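# Put three loose gears on the furnace tray, small end up

## Task

Place each of the three loose gears in an unoccupied spot on the furnace tray with its small end facing upward, then release them all.

## Robot and tools

Robot: two arms, left_arm and right_arm, each with six joints and a parallel gripper. Everywhere, including in result lists, the joint order per arm is waist, shoulder, elbow, wrist pitch, wrist yaw, wrist roll. On both arms the elbow, wrist pitch and wrist yaw count opposite to the URDF, so their signs are flipped in commands, results and refusals. The stated ranges keep URDF signs: waist -2.880..2.880, shoulder 0.000..3.142, elbow 0.000..3.019, wrist pitch -1.693..1.571, wrist yaw -1.571..1.571, wrist roll -2.094..2.094 (rad). For the three flipped joints, negate and swap the bounds (elbow becomes -3.019..0). Real limits may differ from these by up to 0.019 rad either way.

Frame: one world frame for both arms. Origin on the table top midway between the arms, +z up, +x outward over the table, left_arm on the +y side. The names left and right do not refer to image sides. Gripper fingers point along the gripper's +z and open and close along its y; the reported end-effector point sits between the pads, roughly 1 cm behind the tips. Printed hand positions can be somewhat wrong, more so at long reach.

Row format (used by execute_actions and move): a single flat list of 14 numbers covering both arms: left_arm's 6 joint values then its opening, then right_arm's 6 joint values then its opening. Joint values are offsets, not poses, on a scale of -1..1 where 1.0 equals 1.264 rad (waist), 1.32 (shoulder), 1.276 (elbow), 1.83 (wrist pitch), 1.686 (wrist yaw), 2.022 (wrist roll). The opening is absolute: +1 fully open, -1 closed.

execute_actions(actions): a list of up to 15 actions run in sequence; each action is a list of up to 15 rows, one row per 1/30 s step, and if fewer than 15 rows are given the last row repeats to fill 15 steps. Joint offsets in every row are measured from the joint angles at the start of that action (for the first action, from the last reported angles), not from the previous row. An empty list just returns state and images. An action that would push any joint more than 0.019 rad beyond its range is rejected for both arms; if the first action fails this check or any action is malformed, nothing in the call runs. Joints asked past their real end stop there, sometimes with a "joint sent to its limit" line.

move(target, speed, blocking): target is one 14-number row; its joint offsets are taken from the "Joint positions" of the most recent result that showed them. All joints follow paths that finish together, lasting 0.5 to 10 s (cut off at 10 s). speed, in rad/s from 0.01 to 2 (default 0.5), caps the joint with the farthest to go. Paths ignore obstacles and the other arm. Finger openings are sent at the start. The result adds a "move:" line: ending (done, off_target, moving, held, fault), limits=held or limits=none, and each arm's joint farthest from target. blocking=false returns after 0.5 s while motion continues; until a result shows it ended, further actions and moves are rejected, so use wait or stop.

wait(seconds): 0 to 10; arms keep their last command; returns early if a running move ends. stop(): brakes a running move (needs room; fingers keep moving). zoom_image(camera, region): camera is cam_high, cam_left_wrist or cam_right_wrist; region [x0, y0, x1, y1] in pixels from the top-left, at most 504 by 504. finished_scene(scene): ends the current scene, given its number; irreversible; the result reports success and gives the next task.

Motion limits: each joint's target is kept within a lead of its measured angle (waist 0.264, shoulder 0.32, elbow 0.276, wrist pitch 0.33, wrist yaw 0.186, wrist roll 0.522 rad), and targets that would move the gripper over 70 mm from its measured spot are scaled back, so big changes span several actions; finish leftover motion with new commands. Zero offsets can let an arm sag; to hold position, command offsets back to the desired angles first, then zeros, adding more if it still falls short. "joint command not followed" means a clearance check altered some joint targets.

Results: state line per arm gives end_effector_position (m) and end_effector_quat_wxyz. Joint positions and Joint velocities list each arm's joints (rad, rad/s) plus pad gap (m; 0.094 fully open). Joint targets shows current drive angles. grip_measured is the opening on the command scale; readings may be off by about 1 mm. To hold something, command about 0.03 below grip_measured; less grips lighter. Pad force tops out around 50 to 62 N, lower for items under about 2 mm thick.

Cameras (504x504): cam_high fixed overhead, and one fisheye on each wrist; calibration is approximate.

Cautions: don't drop, knock or push anything off the table; avoid slamming, hard hits and hard pressing; faster moves and targets deeper past contact press harder. Keep the arms from colliding. Objects may get brief tugs or pushes. Holding loads heats motors; MOTOR HOT appears from 85 °C, and at 100 °C an OVER-TEMPERATURE FAULT drops that arm. Release the gears at the end.

Each tool is called after "Call:" by a JSON object that holds its "name" and its "arguments", one argument or row to a line.

## Session

Call:
{"name": "execute_actions", "arguments": {
  "actions": []
}}

Scene clock: 0.00 s.
left_arm: end_effector_position=(+0.8474, +0.6343, +0.0912) grip_measured=+1.000 end_effector_quat_wxyz=(-0.497, +0.688, -0.467, -0.250) | right_arm: end_effector_position=(+0.3224, -0.3111, +0.1079) grip_measured=+1.000 end_effector_quat_wxyz=(-0.008, -0.089, +0.996, +0.002)
Joint names: [waist, shoulder, elbow, wrist pitch, wrist yaw, wrist roll]
Joint positions: left_arm=[ 0.193  2.678 -2.626  0.944  1.1   -1.452  0.094] | right_arm=[ 0.063  1.402 -0.965  1.151  0.003 -0.177  0.094]
Joint velocities: left_arm=[-0.005 -0.015 -0.007 -0.012 -0.007  0.007  0.   ] | right_arm=[-0.005 -0.005 -0.002  0.007 -0.022  0.051  0.   ]
Joint targets: left_arm=[0.193 2.675 -2.654 0.941 1.100 -1.452] | right_arm=[0.063 1.399 -0.991 1.150 0.003 -0.177]

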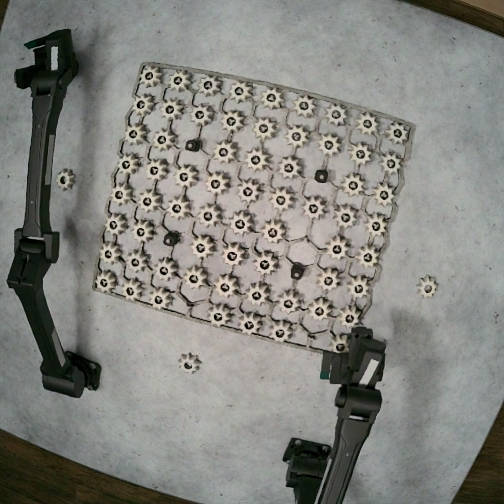

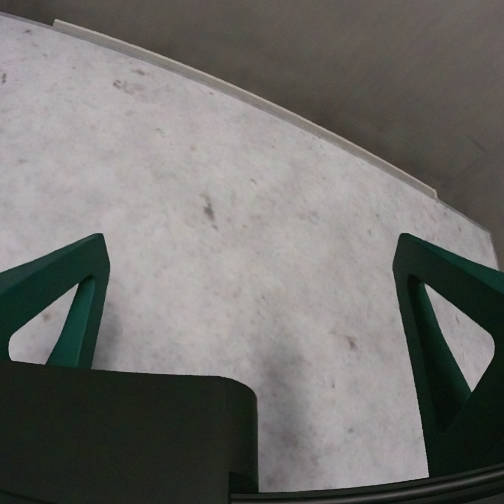

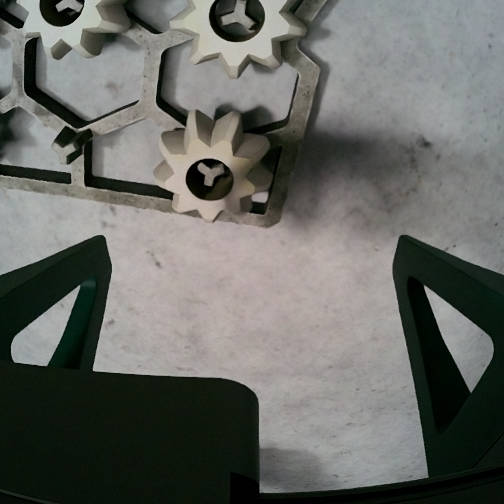

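Call:
{"name": "zoom_image", "arguments": {
  "camera": "cam_high",
  "region": [80, 50, 260, 230]
}}

Call:
{"name": "zoom_image", "arguments": {
  "camera": "cam_high",
  "region": [240, 70, 440, 270]
}}

Call:
{"name": "zoom_image", "arguments": {
  "camera": "cam_high",
  "region": [80, 200, 260, 380]
}}

Call:
{"name": "zoom_image", "arguments": {
  "camera": "cam_high",
  "region": [240, 200, 440, 400]
}}

Region (80, 50, 260, 230) of cam_high's 504x504 image, scaled by 2.800, with more detail than that image has.

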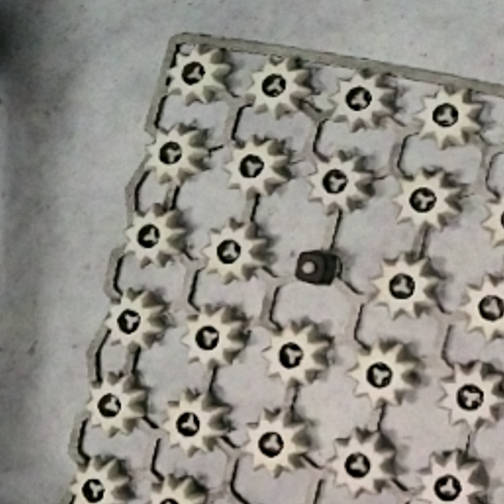

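Region (240, 70, 440, 270) of cam_high's 504x504 image, scaled by 2.520, with more detail than that image has.

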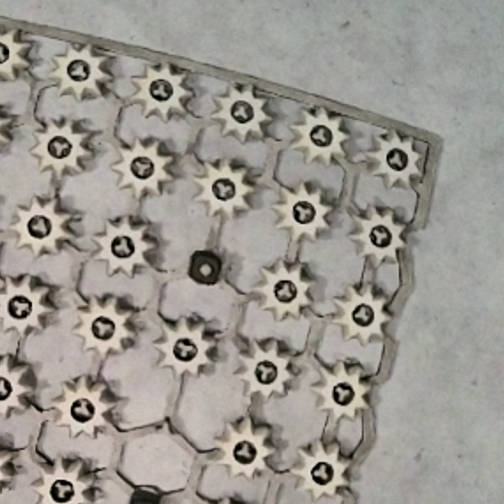

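Region (80, 200, 260, 380) of cam_high's 504x504 image, scaled by 2.800, with more detail than that image has.

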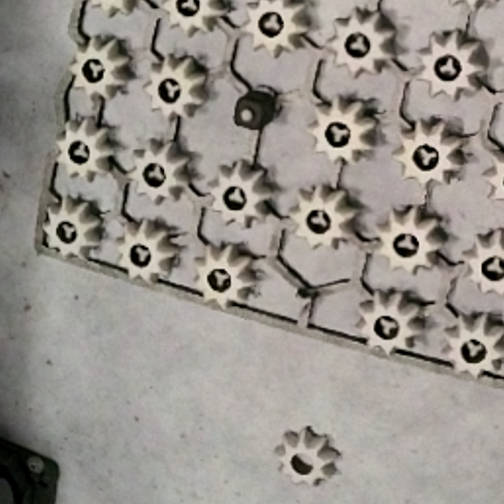

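Region (240, 200, 440, 400) of cam_high's 504x504 image, scaled by 2.520, with more detail than that image has.

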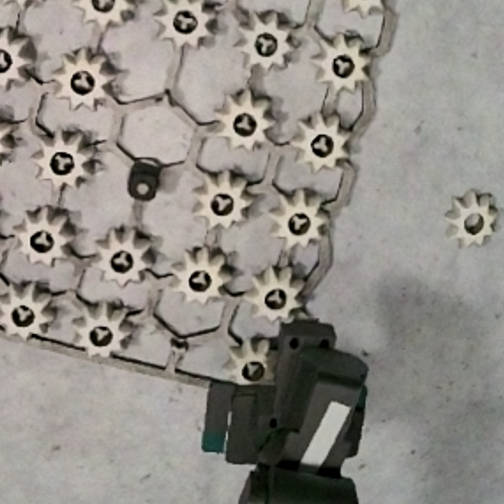

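Call:
{"name": "zoom_image", "arguments": {
  "camera": "cam_high",
  "region": [35, 150, 95, 210]
}}

Call:
{"name": "zoom_image", "arguments": {
  "camera": "cam_high",
  "region": [160, 330, 220, 390]
}}

Call:
{"name": "zoom_image", "arguments": {
  "camera": "cam_high",
  "region": [400, 255, 460, 315]
}}

Call:
{"name": "zoom_image", "arguments": {
  "camera": "cam_high",
  "region": [170, 270, 350, 360]
}}

Call:
{"name": "zoom_image", "arguments": {
  "camera": "cam_high",
  "region": [270, 205, 350, 285]
}}

Region (35, 150, 95, 210) of cam_high's 504x504 image, scaled by 8.400, with more detail than that image has.

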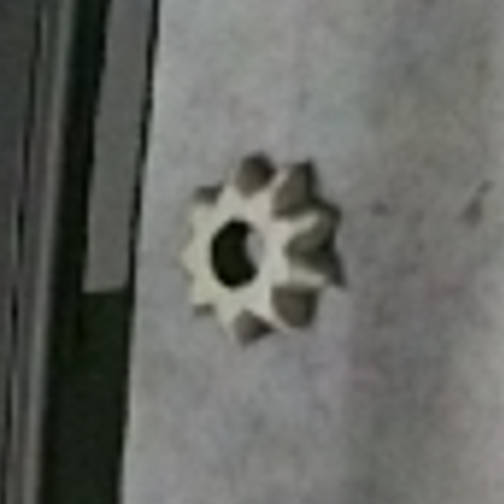

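Region (160, 330, 220, 390) of cam_high's 504x504 image, scaled by 8.400, with more detail than that image has.

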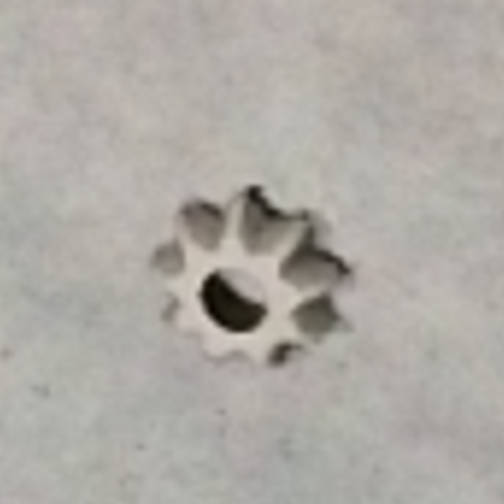

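Region (400, 255, 460, 315) of cam_high's 504x504 image, scaled by 8.400, with more detail than that image has.

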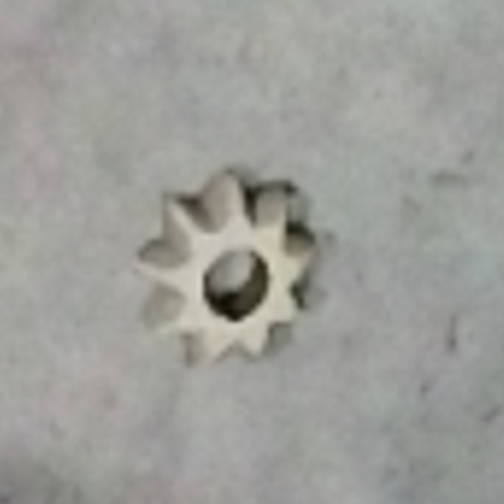

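Region (170, 270, 350, 360) of cam_high's 504x504 image, scaled by 2.800, with more detail than that image has.

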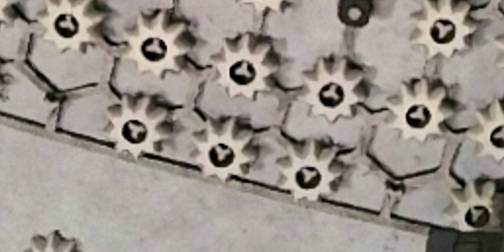

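Region (270, 205, 350, 285) of cam_high's 504x504 image, scaled by 6.300, with more detail than that image has.

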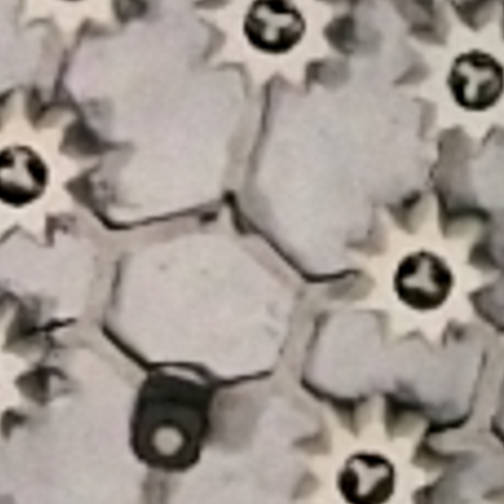

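Call:
{"name": "move", "arguments": {
  "target": [0,-0.968,0.992,0.32,-0.652,0.718,1, 0,-0.25,0,0,0,0,1],
  "speed": 0.8
}}

Scene clock: 9.43 s.
left_arm: end_effector_position=(+0.4266, +0.4208, +0.2547) grip_measured=+1.000 end_effector_quat_wxyz=(+0.005, -0.076, +0.997, +0.002) | right_arm: end_effector_position=(+0.3105, -0.3111, +0.2144) grip_measured=+1.000 end_effector_quat_wxyz=(+0.147, -0.088, +0.985, -0.011)
Joint names: [waist, shoulder, elbow, wrist pitch, wrist yaw, wrist roll]
Joint positions: left_arm=[ 0.193  1.4   -1.361  1.522  0.003 -0.012  0.094] | right_arm=[ 0.063  1.084 -0.96   1.151  0.003 -0.177  0.094]
Joint velocities: left_arm=[-0.005 -0.005  0.002  0.012 -0.037  0.037  0.   ] | right_arm=[-0.005 -0.024  0.012 -0.002  0.022 -0.051  0.   ]
Joint targets: left_arm=[0.193 1.400 -1.360 1.530 0.000 0.000] | right_arm=[0.063 1.072 -0.965 1.151 0.003 -0.177]
move: done; limits=none; left_arm: farthest joint: the wrist roll, 0.012 radians from its target (1.451 radians at the start); right_arm: farthest joint: the shoulder, 0.012 radians from its target (0.330 radians at the start)
camera_calibration (this result's frames):
cam_left_wrist: T_world_to_cam=[[0.142996, -0.989708, 0.00544599, 0.348536], [-0.805269, -0.113145, 0.582014, 0.247288], [-0.575408, -0.087611, -0.813161, 0.615], [0, 0, 0, 1]] pos_world=[0.50317, 0.426809, 0.354271]
cam_right_wrist: T_world_to_cam=[[0.177853, -0.983253, 0.0397682, -0.369178], [-0.934176, -0.155996, 0.320905, 0.179517], [-0.309327, -0.0942243, -0.946276, 0.394168], [0, 0, 0, 1]] pos_world=[0.355287, -0.297852, 0.330066]

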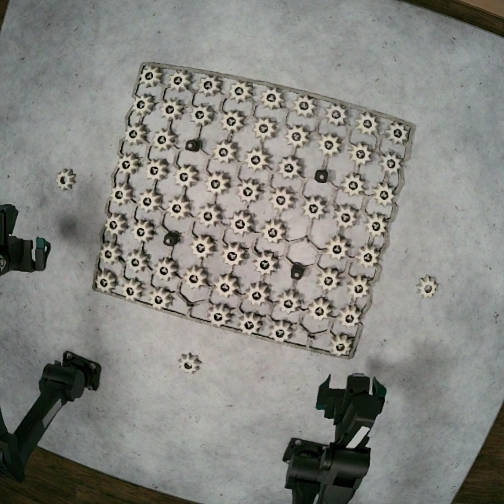

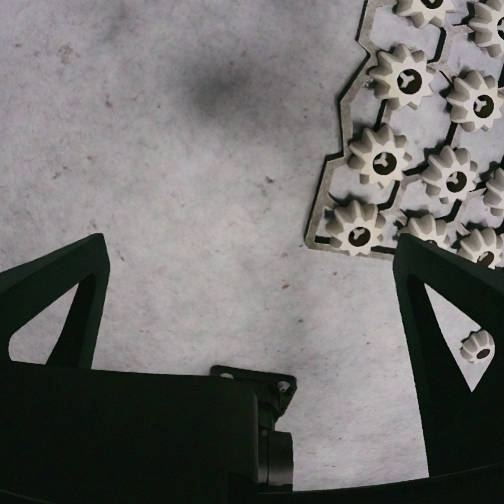

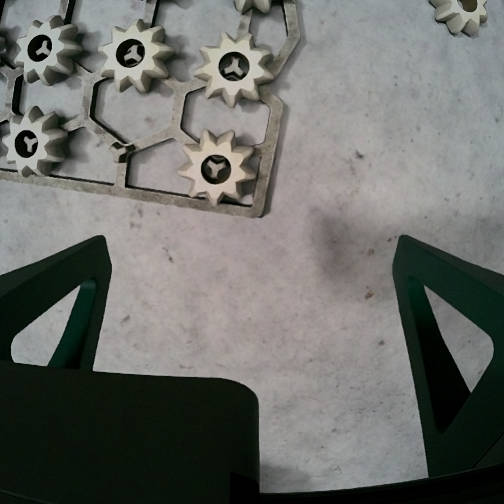

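Call:
{"name": "move", "arguments": {
  "target": [0,0,0,-0.22,0,0,1, 0,0,-0.3,0,0,0,1],
  "speed": 0.8
}}

Scene clock: 11.73 s.
left_arm: end_effector_position=(+0.5176, +0.4336, +0.2735) grip_measured=+1.000 end_effector_quat_wxyz=(+0.195, -0.075, +0.978, +0.014) | right_arm: end_effector_position=(+0.3800, -0.3110, +0.3856) grip_measured=+1.000 end_effector_quat_wxyz=(+0.316, -0.085, +0.945, -0.026)
Joint names: [waist, shoulder, elbow, wrist pitch, wrist yaw, wrist roll]
Joint positions: left_arm=[ 0.193  1.4   -1.361  1.139  0.003 -0.012  0.094] | right_arm=[ 0.063  1.084 -1.309  1.151  0.003 -0.177  0.094]
Joint velocities: left_arm=[ 0.005  0.005 -0.012  0.027  0.037 -0.022  0.   ] | right_arm=[-0.005 -0.015 -0.007 -0.002 -0.066 -0.066  0.   ]
Joint targets: left_arm=[0.193 1.400 -1.361 1.120 0.003 -0.012] | right_arm=[0.063 1.084 -1.342 1.151 0.003 -0.177]
move: off_target (right_arm); limits=none; left_arm: farthest joint: the wrist pitch, 0.019 radians from its target (0.403 radians at the start); right_arm: farthest joint: the elbow, 0.034 radians from its target (0.383 radians at the start)
camera_calibration (this result's frames):
cam_left_wrist: T_world_to_cam=[[0.140372, -0.990079, 0.0062336, 0.349411], [-0.962524, -0.134985, 0.235215, 0.49683], [-0.23204, -0.0390176, -0.971923, 0.528317], [0, 0, 0, 1]] pos_world=[0.551754, 0.433623, 0.394444]
cam_right_wrist: T_world_to_cam=[[0.153617, -0.98329, 0.0976854, -0.40137], [-0.98758, -0.156077, -0.0180202, 0.340476], [0.0329656, -0.093704, -0.995054, 0.466498], [0, 0, 0, 1]] pos_world=[0.382526, -0.29781, 0.509535]

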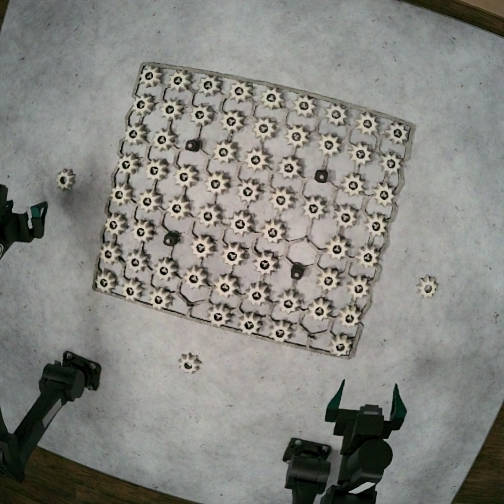

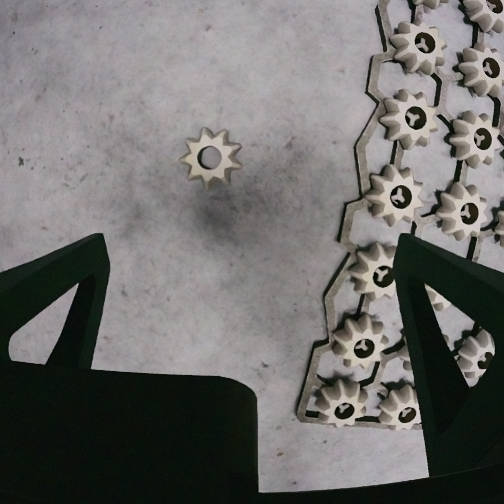

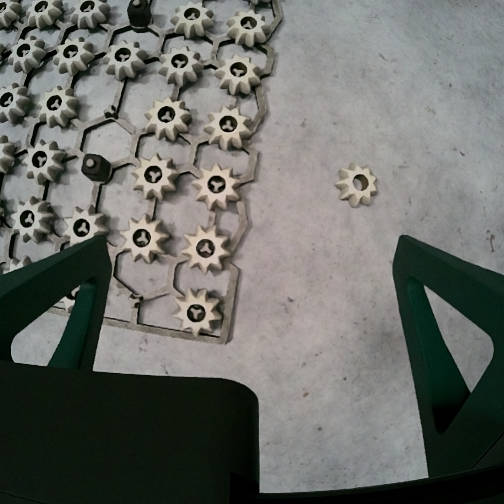

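Call:
{"name": "zoom_image", "arguments": {
  "camera": "cam_right_wrist",
  "region": [60, 100, 260, 350]
}}

Call:
{"name": "zoom_image", "arguments": {
  "camera": "cam_left_wrist",
  "region": [150, 90, 290, 230]
}}

Call:
{"name": "zoom_image", "arguments": {
  "camera": "cam_right_wrist",
  "region": [300, 130, 420, 250]
}}

Region (60, 100, 260, 350) of cam_right_wrist's 504x504 image, scaled by 2.016, with more detail than that image has; it fills the left 403 columns of this view, and the rest is white.

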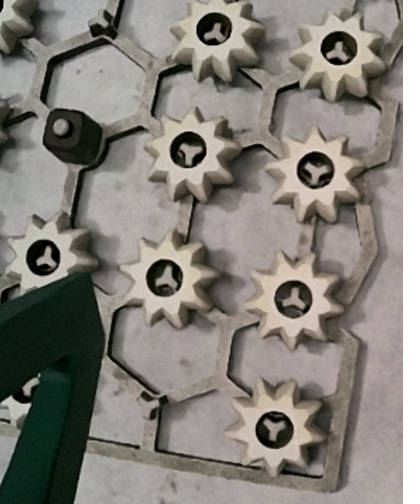

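Region (150, 90, 290, 230) of cam_left_wrist's 504x504 image, scaled by 3.600, with more detail than that image has.

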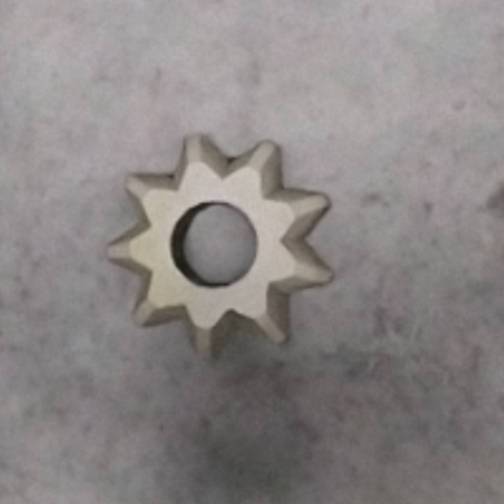

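Region (300, 130, 420, 250) of cam_right_wrist's 504x504 image, scaled by 4.200, with more detail than that image has.

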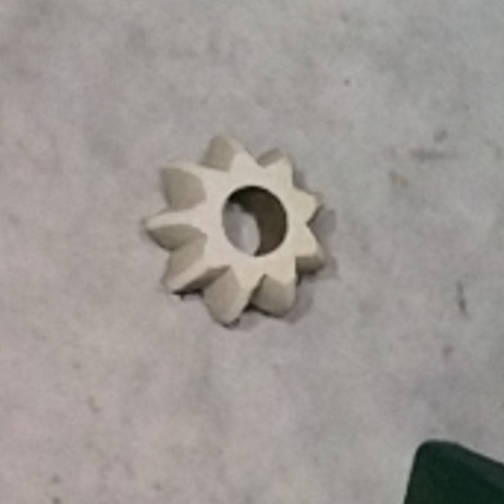

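Call:
{"name": "zoom_image", "arguments": {
  "camera": "cam_right_wrist",
  "region": [110, 200, 250, 350]
}}

Call:
{"name": "zoom_image", "arguments": {
  "camera": "cam_left_wrist",
  "region": [330, 70, 470, 230]
}}

Region (110, 200, 250, 350) of cam_right_wrist's 504x504 image, scaled by 3.360, with more detail than that image has; it fills the left 470 columns of this view, and the rest is white.

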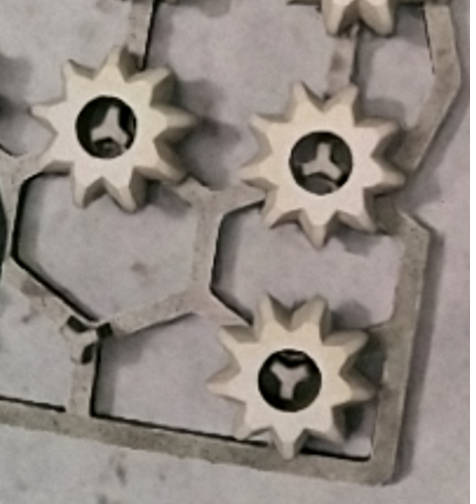

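Region (330, 70, 470, 230) of cam_left_wrist's 504x504 image, scaled by 3.150, with more detail than that image has; it fills the left 441 columns of this view, and the rest is white.

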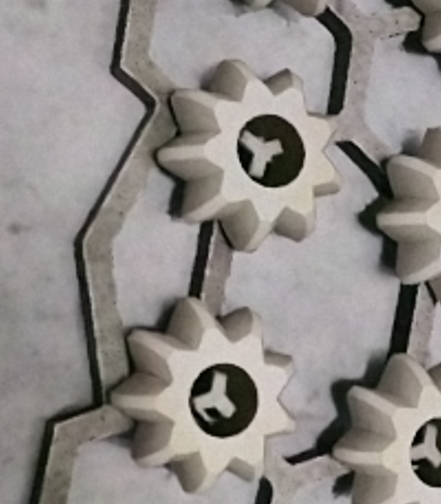

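Call:
{"name": "move", "arguments": {
  "target": [0.049,0.317,-0.029,0.006,-0.002,0.006,1, -0.2188,0.630,-0.184,0.026,-0.002,0.0875,1],
  "speed": 0.7
}}

Scene clock: 20.50 s.
left_arm: end_effector_position=(+0.5305, +0.4624, +0.0714) grip_measured=+1.000 end_effector_quat_wxyz=(-0.008, -0.102, +0.995, +0.000) | right_arm: end_effector_position=(+0.4875, -0.4628, +0.0567) grip_measured=+1.000 end_effector_quat_wxyz=(-0.023, +0.133, +0.991, +0.005)
Joint names: [waist, shoulder, elbow, wrist pitch, wrist yaw, wrist roll]
Joint positions: left_arm=[ 0.245  1.809 -1.361  1.139  0.002 -0.012  0.094] | right_arm=[-0.215  1.928 -1.498  1.188  0.003 -0.01   0.094]
Joint velocities: left_arm=[-0.005 -0.005 -0.007  0.017 -0.022  0.037  0.   ] | right_arm=[ 0.005  0.005 -0.002 -0.002  0.066 -0.007  0.   ]
Joint targets: left_arm=[0.255 1.818 -1.398 1.150 -0.001 0.000] | right_arm=[-0.213 1.915 -1.544 1.198 0.000 0.000]
move: off_target (left_arm, right_arm); limits=none; left_arm: farthest joint: the elbow, 0.037 radians from its target (0.037 radians at the start); right_arm: farthest joint: the elbow, 0.046 radians from its target (0.235 radians at the start)
camera_calibration (this result's frames):
cam_left_wrist: T_world_to_cam=[[0.193902, -0.980999, 0.0065049, 0.344693], [-0.783869, -0.150944, 0.602301, 0.446941], [-0.589875, -0.121886, -0.798243, 0.551778], [0, 0, 0, 1]] pos_world=[0.608986, 0.472861, 0.169018]
cam_right_wrist: T_world_to_cam=[[-0.259944, -0.965532, -0.0133232, -0.318966], [-0.761342, 0.196445, 0.617874, 0.433858], [-0.59396, 0.170756, -0.786164, 0.537647], [0, 0, 0, 1]] pos_world=[0.566742, -0.485008, 0.150359]

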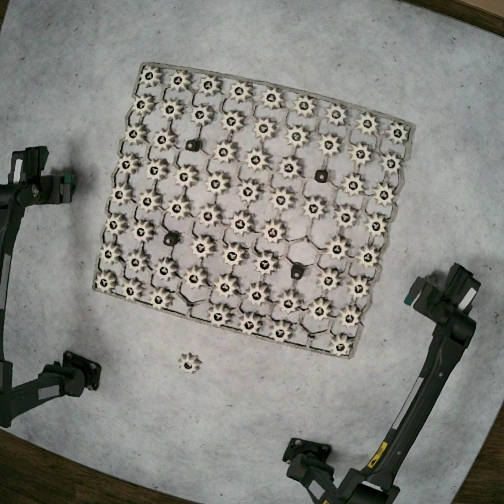

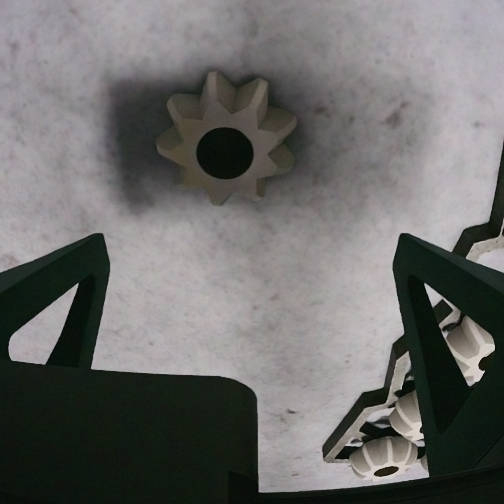

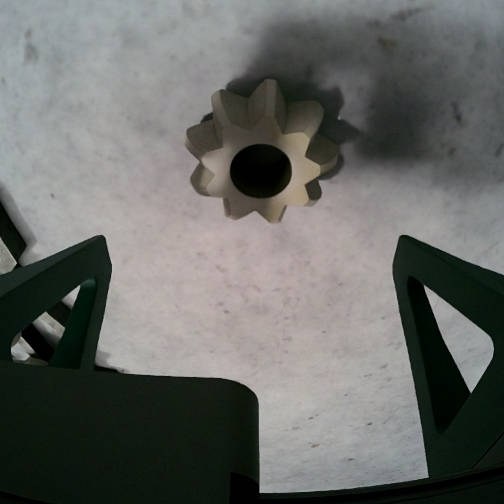

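Call:
{"name": "move", "arguments": {
  "target": [0.0146,0.0674,0.0166,-0.076,0,0,1, -0.004,0.0379,0.0149,-0.0727,0,0,1],
  "speed": 0.2
}}

Scene clock: 23.30 s.
left_arm: end_effector_position=(+0.5455, +0.4692, +0.0297) grip_measured=+1.000 end_effector_quat_wxyz=(+0.010, -0.105, +0.994, +0.002) | right_arm: end_effector_position=(+0.5030, -0.4672, +0.0298) grip_measured=+1.000 end_effector_quat_wxyz=(+0.007, +0.133, +0.991, +0.000)
Joint names: [waist, shoulder, elbow, wrist pitch, wrist yaw, wrist roll]
Joint positions: left_arm=[ 0.252  1.877 -1.34   1.014  0.002 -0.012  0.094] | right_arm=[-0.215  1.962 -1.473  1.069  0.003 -0.009  0.094]
Joint velocities: left_arm=[-0.005 -0.005  0.002  0.007 -0.022  0.007  0.   ] | right_arm=[-0.015 -0.015 -0.002 -0.002 -0.007  0.022  0.   ]
Joint targets: left_arm=[0.263 1.898 -1.340 0.999 0.002 -0.012] | right_arm=[-0.220 1.978 -1.478 1.055 0.003 -0.010]
move: off_target (left_arm); limits=none; left_arm: farthest joint: the shoulder, 0.021 radians from its target (0.089 radians at the start); right_arm: farthest joint: the shoulder, 0.016 radians from its target (0.050 radians at the start)
camera_calibration (this result's frames):
cam_left_wrist: T_world_to_cam=[[0.200784, -0.979613, 0.00661636, 0.344373], [-0.802774, -0.16066, 0.574232, 0.500617], [-0.561462, -0.120608, -0.818666, 0.512641], [0, 0, 0, 1]] pos_world=[0.620566, 0.47961, 0.129933]
cam_right_wrist: T_world_to_cam=[[-0.259559, -0.965647, -0.0124801, -0.319815], [-0.795903, 0.206578, 0.56909, 0.486695], [-0.546962, 0.157645, -0.82218, 0.49776], [0, 0, 0, 1]] pos_world=[0.576607, -0.487839, 0.128284]

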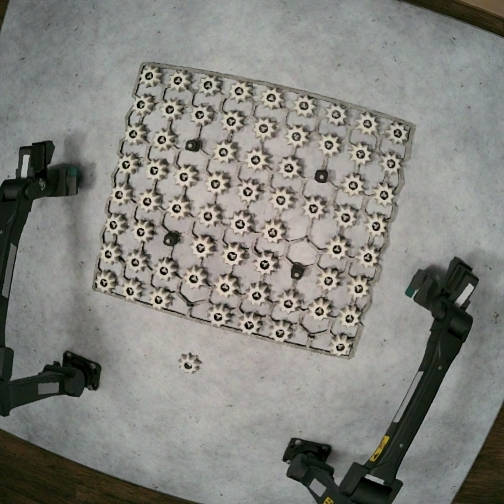

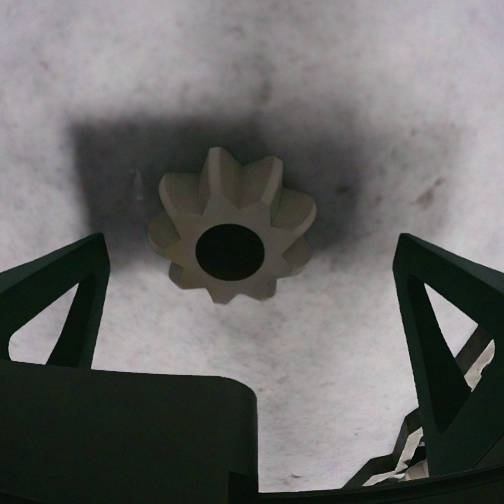

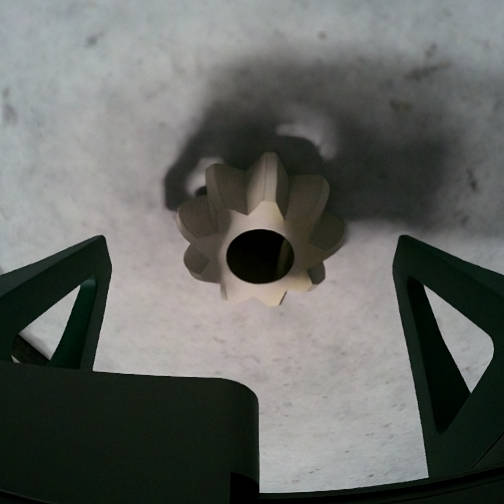

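Call:
{"name": "move", "arguments": {
  "target": [0.019,0.0303,0,-0.0115,0,0,1, -0.0107,0.0285,0,-0.0164,0,-0.057,1],
  "speed": 0.15
}}

Scene clock: 28.00 s.
left_arm: end_effector_position=(+0.5440, +0.4764, +0.0223) grip_measured=+1.000 end_effector_quat_wxyz=(+0.005, -0.112, +0.994, +0.001) | right_arm: end_effector_position=(+0.5038, -0.4688, +0.0188) grip_measured=+1.000 end_effector_quat_wxyz=(+0.004, +0.082, +0.997, +0.000)
Joint names: [waist, shoulder, elbow, wrist pitch, wrist yaw, wrist roll]
Joint positions: left_arm=[ 0.266  1.892 -1.34   1.008  0.002 -0.012  0.094] | right_arm=[-0.217  1.981 -1.472  1.053  0.003 -0.115  0.094]
Joint velocities: left_arm=[-0.005 -0.005 -0.007  0.002  0.022 -0.022  0.   ] | right_arm=[ 0.005 -0.015  0.027  0.002 -0.022  0.007  0.   ]
Joint targets: left_arm=[0.276 1.917 -1.340 0.993 0.002 -0.012] | right_arm=[-0.228 1.999 -1.474 1.039 0.003 -0.125]
move: off_target (left_arm); limits=none; left_arm: farthest joint: the shoulder, 0.025 radians from its target (0.040 radians at the start); right_arm: farthest joint: the shoulder, 0.019 radians from its target (0.038 radians at the start)
camera_calibration (this result's frames):
cam_left_wrist: T_world_to_cam=[[0.214272, -0.976752, 0.00659014, 0.343052], [-0.795753, -0.170646, 0.581082, 0.50559], [-0.566449, -0.129754, -0.813818, 0.513562], [0, 0, 0, 1]] pos_world=[0.619725, 0.48799, 0.121896]
cam_right_wrist: T_world_to_cam=[[-0.158959, -0.987217, -0.0116268, -0.382092], [-0.81039, 0.123742, 0.572674, 0.46232], [-0.563915, 0.100454, -0.819701, 0.471172], [0, 0, 0, 1]] pos_world=[0.579624, -0.481747, 0.117019]

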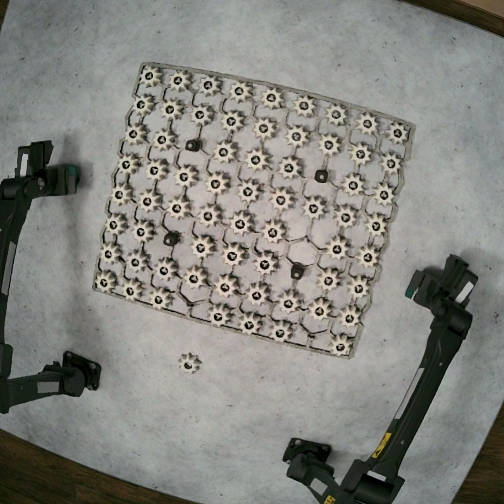

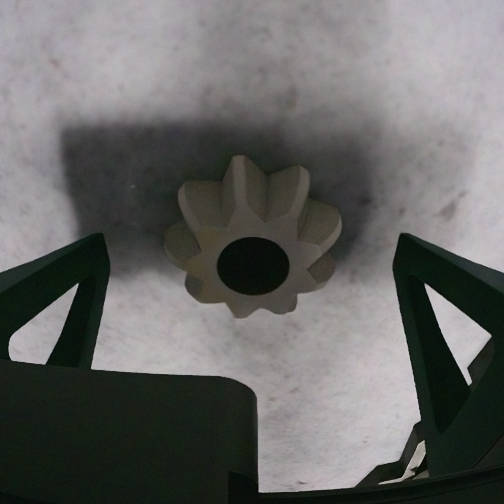

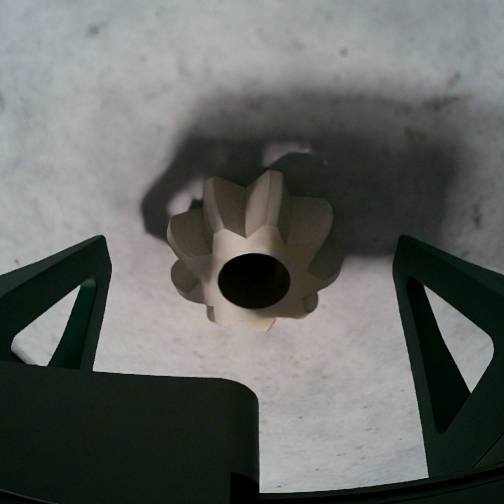

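Call:
{"name": "move", "arguments": {
  "target": [0,0.0295,0,-0.004,0,0,0.45, 0,0.020,0,0,0,0,0.45],
  "speed": 0.1
}}

Scene clock: 29.93 s.
left_arm: end_effector_position=(+0.5425, +0.4761, +0.0155) grip_measured=+0.452 end_effector_quat_wxyz=(-0.001, -0.112, +0.994, +0.001) | right_arm: end_effector_position=(+0.5020, -0.4683, +0.0151) grip_measured=+0.451 end_effector_quat_wxyz=(+0.001, +0.082, +0.997, +0.001)
Joint names: [waist, shoulder, elbow, wrist pitch, wrist yaw, wrist roll]
Joint positions: left_arm=[ 0.266  1.905 -1.34   1.008  0.002 -0.012  0.068] | right_arm=[-0.217  1.986 -1.469  1.053  0.003 -0.115  0.068]
Joint velocities: left_arm=[-0.005 -0.015  0.012  0.007  0.022 -0.022 -0.   ] | right_arm=[-0.005 -0.005 -0.012 -0.007  0.007 -0.037 -0.   ]
Joint targets: left_arm=[0.266 1.931 -1.340 1.000 0.002 -0.012] | right_arm=[-0.217 2.007 -1.472 1.053 0.003 -0.114]
move: off_target (left_arm, right_arm); limits=none; left_arm: farthest joint: the shoulder, 0.026 radians from its target (0.039 radians at the start); right_arm: farthest joint: the shoulder, 0.022 radians from its target (0.027 radians at the start)
camera_calibration (this result's frames):
cam_left_wrist: T_world_to_cam=[[0.214358, -0.976733, 0.00654747, 0.343047], [-0.788099, -0.168992, 0.591897, 0.503235], [-0.577019, -0.132038, -0.805987, 0.513842], [0, 0, 0, 1]] pos_world=[0.619561, 0.487955, 0.114041]
cam_right_wrist: T_world_to_cam=[[-0.158675, -0.987251, -0.0125788, -0.382055], [-0.806002, 0.122165, 0.579169, 0.459886], [-0.570248, 0.102038, -0.815111, 0.470888], [0, 0, 0, 1]] pos_world=[0.57857, -0.481414, 0.112668]

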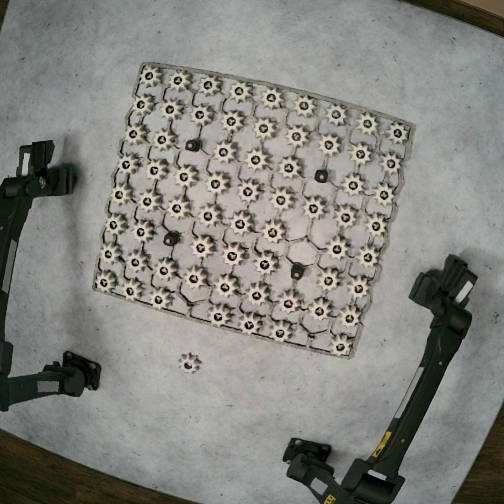

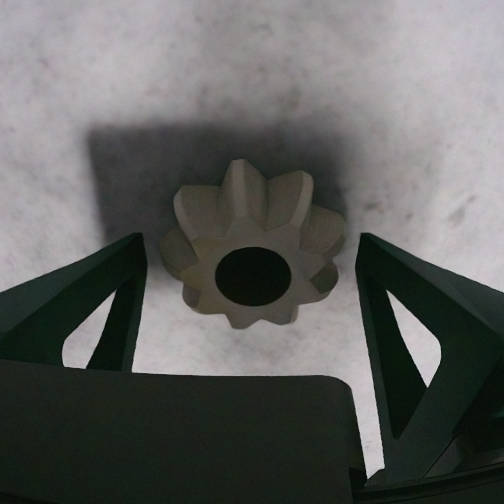

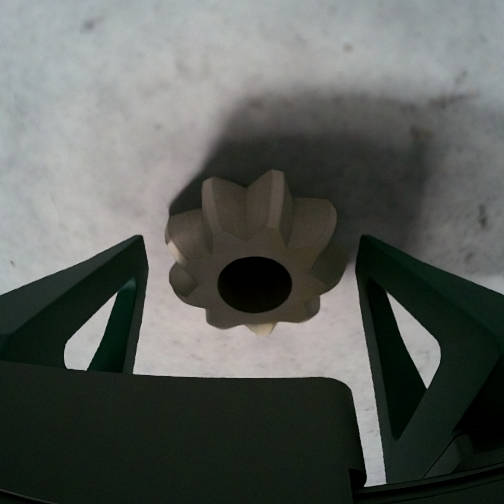

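Call:
{"name": "execute_actions", "arguments": {
  "actions": [
    [[0,0,0,0,0,0,0.3,0,0,0,0,0,0,0.3],[0,0,0,0,0,0,0.25,0,0,0,0,0,0,0.25],[0,0,0,0,0,0,0.22,0,0,0,0,0,0,0.22],[0,0,0,0,0,0,0.19,0,0,0,0,0,0,0.19],[0,0,0,0,0,0,0.17,0,0,0,0,0,0,0.17],[0,0,0,0,0,0,0.15,0,0,0,0,0,0,0.15],[0,0,0,0,0,0,0.13,0,0,0,0,0,0,0.13],[0,0,0,0,0,0,0.11,0,0,0,0,0,0,0.11]]
  ]
}}

Scene clock: 30.80 s.
left_arm: end_effector_position=(+0.5425, +0.4762, +0.0155) grip_measured=+0.152 end_effector_quat_wxyz=(-0.001, -0.112, +0.994, +0.001) | right_arm: end_effector_position=(+0.5016, -0.4687, +0.0149) grip_measured=+0.140 end_effector_quat_wxyz=(+0.000, +0.082, +0.997, +0.001)
Joint names: [waist, shoulder, elbow, wrist pitch, wrist yaw, wrist roll]
Joint positions: left_arm=[ 0.266  1.905 -1.34   1.008  0.002 -0.012  0.054] | right_arm=[-0.217  1.986 -1.468  1.053  0.001 -0.115  0.054]
Joint velocities: left_arm=[-0.015 -0.005  0.007  0.002  0.007 -0.022 -0.002] | right_arm=[-0.015 -0.015  0.012 -0.002  0.037  0.007 -0.001]
Joint targets: left_arm=[0.266 1.905 -1.340 1.008 0.002 -0.012] | right_arm=[-0.217 1.986 -1.469 1.053 0.003 -0.115]
camera_calibration (this result's frames):
cam_left_wrist: T_world_to_cam=[[0.214357, -0.976738, 0.00578453, 0.343193], [-0.788004, -0.169432, 0.591897, 0.503392], [-0.577149, -0.131436, -0.805993, 0.513627], [0, 0, 0, 1]] pos_world=[0.619549, 0.488009, 0.114038]
cam_right_wrist: T_world_to_cam=[[-0.159066, -0.987205, -0.0111548, -0.382298], [-0.805286, 0.123201, 0.579944, 0.45983], [-0.57115, 0.101232, -0.81458, 0.470528], [0, 0, 0, 1]] pos_world=[0.578226, -0.48169, 0.112343]

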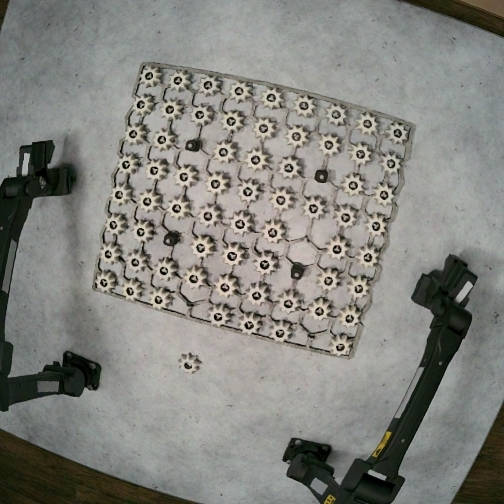

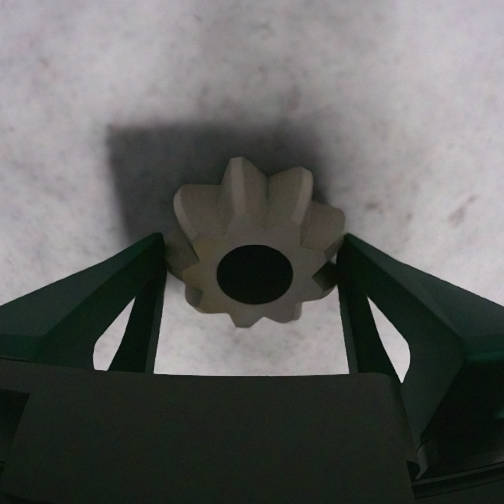

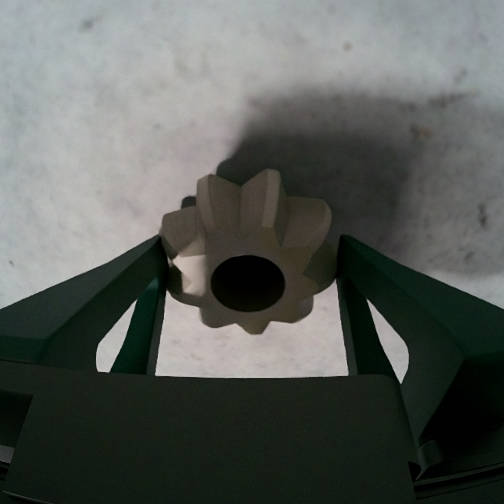

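Call:
{"name": "execute_actions", "arguments": {
  "actions": [
    [[0,0,0,0,0,0,0.09,0,0,0,0,0,0,0.09]]
  ]
}}

Scene clock: 31.43 s.
left_arm: end_effector_position=(+0.5425, +0.4762, +0.0155) grip_measured=+0.152 end_effector_quat_wxyz=(-0.001, -0.112, +0.994, +0.001) | right_arm: end_effector_position=(+0.5016, -0.4687, +0.0149) grip_measured=+0.140 end_effector_quat_wxyz=(+0.000, +0.082, +0.997, +0.001)
Joint names: [waist, shoulder, elbow, wrist pitch, wrist yaw, wrist roll]
Joint positions: left_arm=[ 0.266  1.905 -1.34   1.008  0.002 -0.012  0.054] | right_arm=[-0.217  1.986 -1.468  1.053  0.001 -0.115  0.054]
Joint velocities: left_arm=[-0.005  0.005  0.002  0.022  0.007 -0.037 -0.001] | right_arm=[-0.005  0.015  0.002  0.007 -0.007 -0.007  0.001]
Joint targets: left_arm=[0.266 1.905 -1.340 1.008 0.002 -0.012] | right_arm=[-0.217 1.986 -1.468 1.053 0.001 -0.115]
camera_calibration (this result's frames):
cam_left_wrist: T_world_to_cam=[[0.214357, -0.976738, 0.00578453, 0.343193], [-0.788004, -0.169432, 0.591897, 0.503392], [-0.577149, -0.131436, -0.805993, 0.513627], [0, 0, 0, 1]] pos_world=[0.619549, 0.488009, 0.114038]
cam_right_wrist: T_world_to_cam=[[-0.159066, -0.987205, -0.0111548, -0.382298], [-0.805286, 0.123201, 0.579944, 0.45983], [-0.57115, 0.101232, -0.81458, 0.470528], [0, 0, 0, 1]] pos_world=[0.578226, -0.48169, 0.112343]

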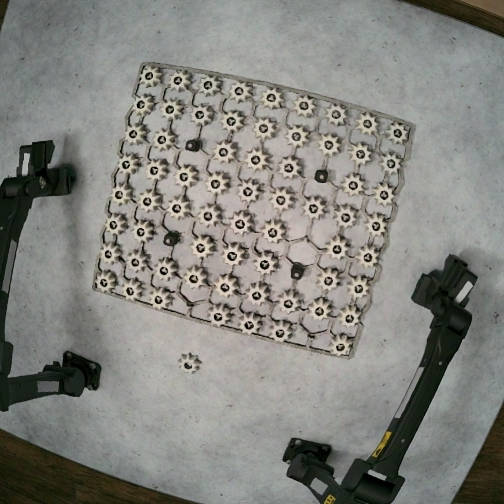

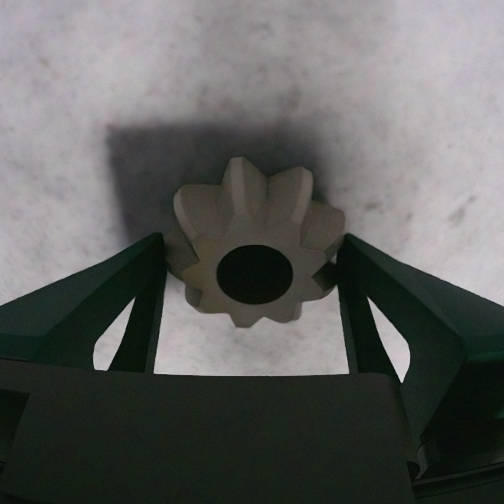

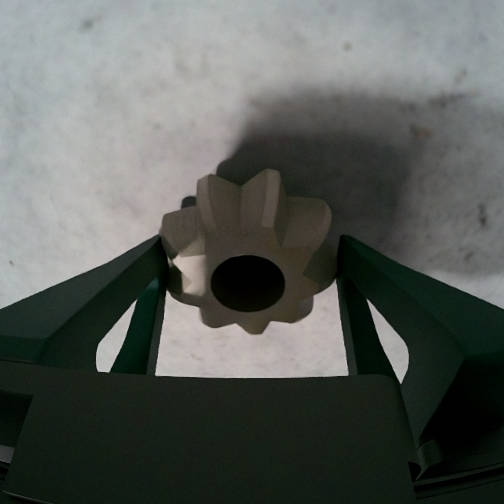

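Call:
{"name": "move", "arguments": {
  "target": [0,-0.367,0.316,0.037,0,0,0.11, 0,-0.062,-0.111,0.095,0,-0.2,0.10],
  "speed": 0.5
}}

Scene clock: 35.93 s.
left_arm: end_effector_position=(+0.3827, +0.4417, +0.0785) grip_measured=+0.152 end_effector_quat_wxyz=(-0.010, -0.112, +0.994, +0.000) | right_arm: end_effector_position=(+0.5005, -0.4684, +0.0668) grip_measured=+0.140 end_effector_quat_wxyz=(-0.017, -0.115, +0.993, +0.008)
Joint names: [waist, shoulder, elbow, wrist pitch, wrist yaw, wrist roll]
Joint positions: left_arm=[ 0.266  1.448 -0.926  1.069  0.002 -0.012  0.054] | right_arm=[-0.217  1.944 -1.553  1.216  0.001 -0.509  0.054]
Joint velocities: left_arm=[-0.005  0.005 -0.002  0.012 -0.051 -0.007 -0.001] | right_arm=[-0.005 -0.024  0.022 -0.017 -0.007  0.007  0.   ]
Joint targets: left_arm=[0.266 1.421 -0.937 1.075 0.002 -0.012] | right_arm=[-0.217 1.904 -1.609 1.228 0.001 -0.520]
move: off_target (left_arm, right_arm); limits=none; left_arm: farthest joint: the shoulder, 0.027 radians from its target (0.485 radians at the start); right_arm: farthest joint: the elbow, 0.057 radians from its target (0.142 radians at the start)
camera_calibration (this result's frames):
cam_left_wrist: T_world_to_cam=[[0.214458, -0.976716, 0.00572555, 0.343314], [-0.777505, -0.167163, 0.606253, 0.328168], [-0.59118, -0.134467, -0.795251, 0.473579], [0, 0, 0, 1]] pos_world=[0.461496, 0.453859, 0.175696]
cam_right_wrist: T_world_to_cam=[[0.231836, -0.972325, -0.0289007, -0.569073], [-0.770422, -0.201672, 0.604796, 0.257526], [-0.593887, -0.117948, -0.795856, 0.419638], [0, 0, 0, 1]] pos_world=[0.579553, -0.451893, 0.161774]

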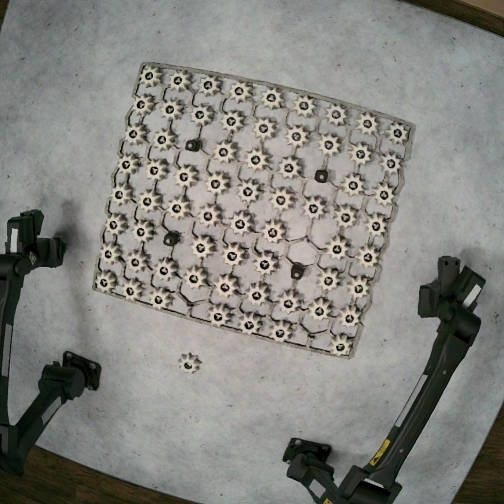

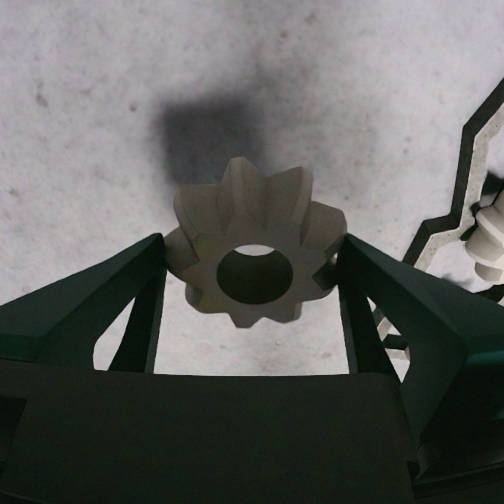

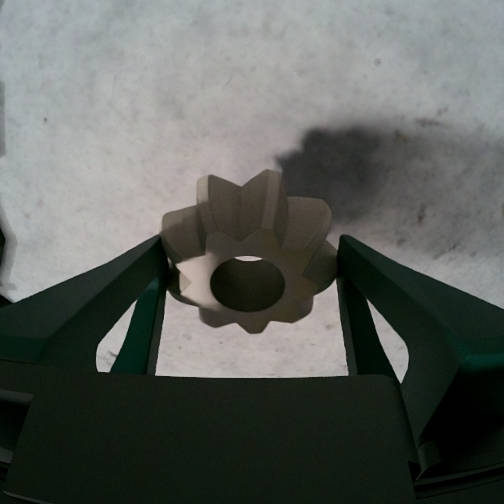

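Call:
{"name": "move", "arguments": {
  "target": [-0.781,-0.030,0,0,0,0,0.11, 0.420,-0.0455,-0.058,0,0,0,0.10],
  "speed": 0.6
}}

Scene clock: 38.70 s.
left_arm: end_effector_position=(+0.2817, +0.1061, +0.0767) grip_measured=+0.152 end_effector_quat_wxyz=(-0.012, +0.375, +0.927, +0.006) | right_arm: end_effector_position=(+0.5083, -0.1648, +0.0767) grip_measured=+0.139 end_effector_quat_wxyz=(-0.007, -0.376, +0.927, +0.001)
Joint names: [waist, shoulder, elbow, wrist pitch, wrist yaw, wrist roll]
Joint positions: left_arm=[-0.728  1.446 -0.919  1.069  0.001 -0.012  0.054] | right_arm=[ 0.322  1.933 -1.564  1.216  0.001 -0.51   0.054]
Joint velocities: left_arm=[ 0.005 -0.015  0.002  0.012 -0.037 -0.081 -0.   ] | right_arm=[-0.015 -0.015 -0.002  0.002  0.022 -0.007 -0.   ]
Joint targets: left_arm=[-0.721 1.408 -0.926 1.069 0.002 -0.012] | right_arm=[0.314 1.884 -1.627 1.216 0.001 -0.509]
move: off_target (left_arm, right_arm); limits=none; left_arm: farthest joint: the shoulder, 0.038 radians from its target (0.039 radians at the start); right_arm: farthest joint: the elbow, 0.063 radians from its target (0.074 radians at the start)
camera_calibration (this result's frames):
cam_left_wrist: T_world_to_cam=[[-0.701784, -0.712356, 0.00685035, 0.267191], [-0.561106, 0.558653, 0.610792, 0.0563274], [-0.438929, 0.424801, -0.791761, 0.264792], [0, 0, 0, 1]] pos_world=[0.335341, 0.0463838, 0.173417]
cam_right_wrist: T_world_to_cam=[[0.699105, -0.714791, -0.0180385, -0.471312], [-0.569998, -0.572366, 0.589491, 0.156975], [-0.431687, -0.401834, -0.807574, 0.339638], [0, 0, 0, 1]] pos_world=[0.565589, -0.110565, 0.173246]

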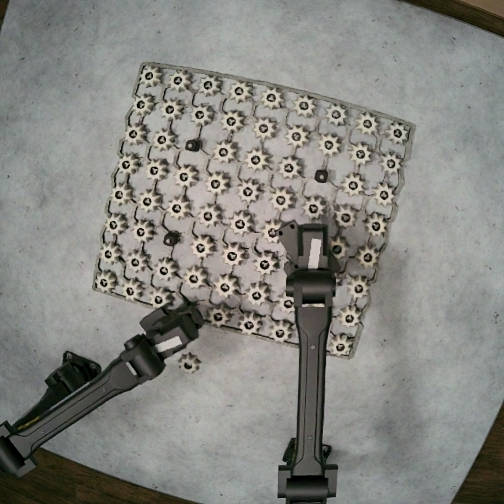

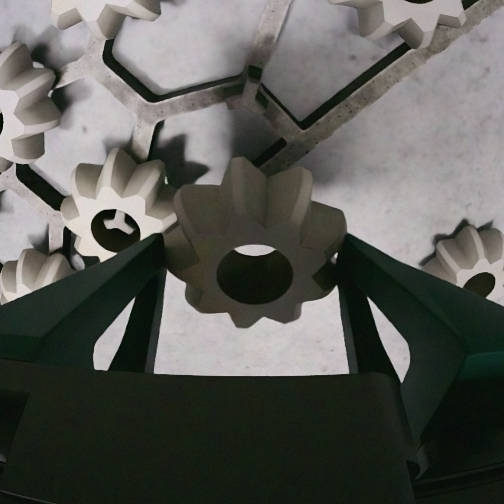

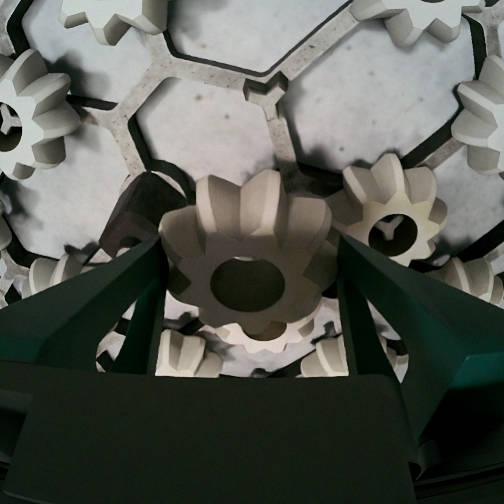

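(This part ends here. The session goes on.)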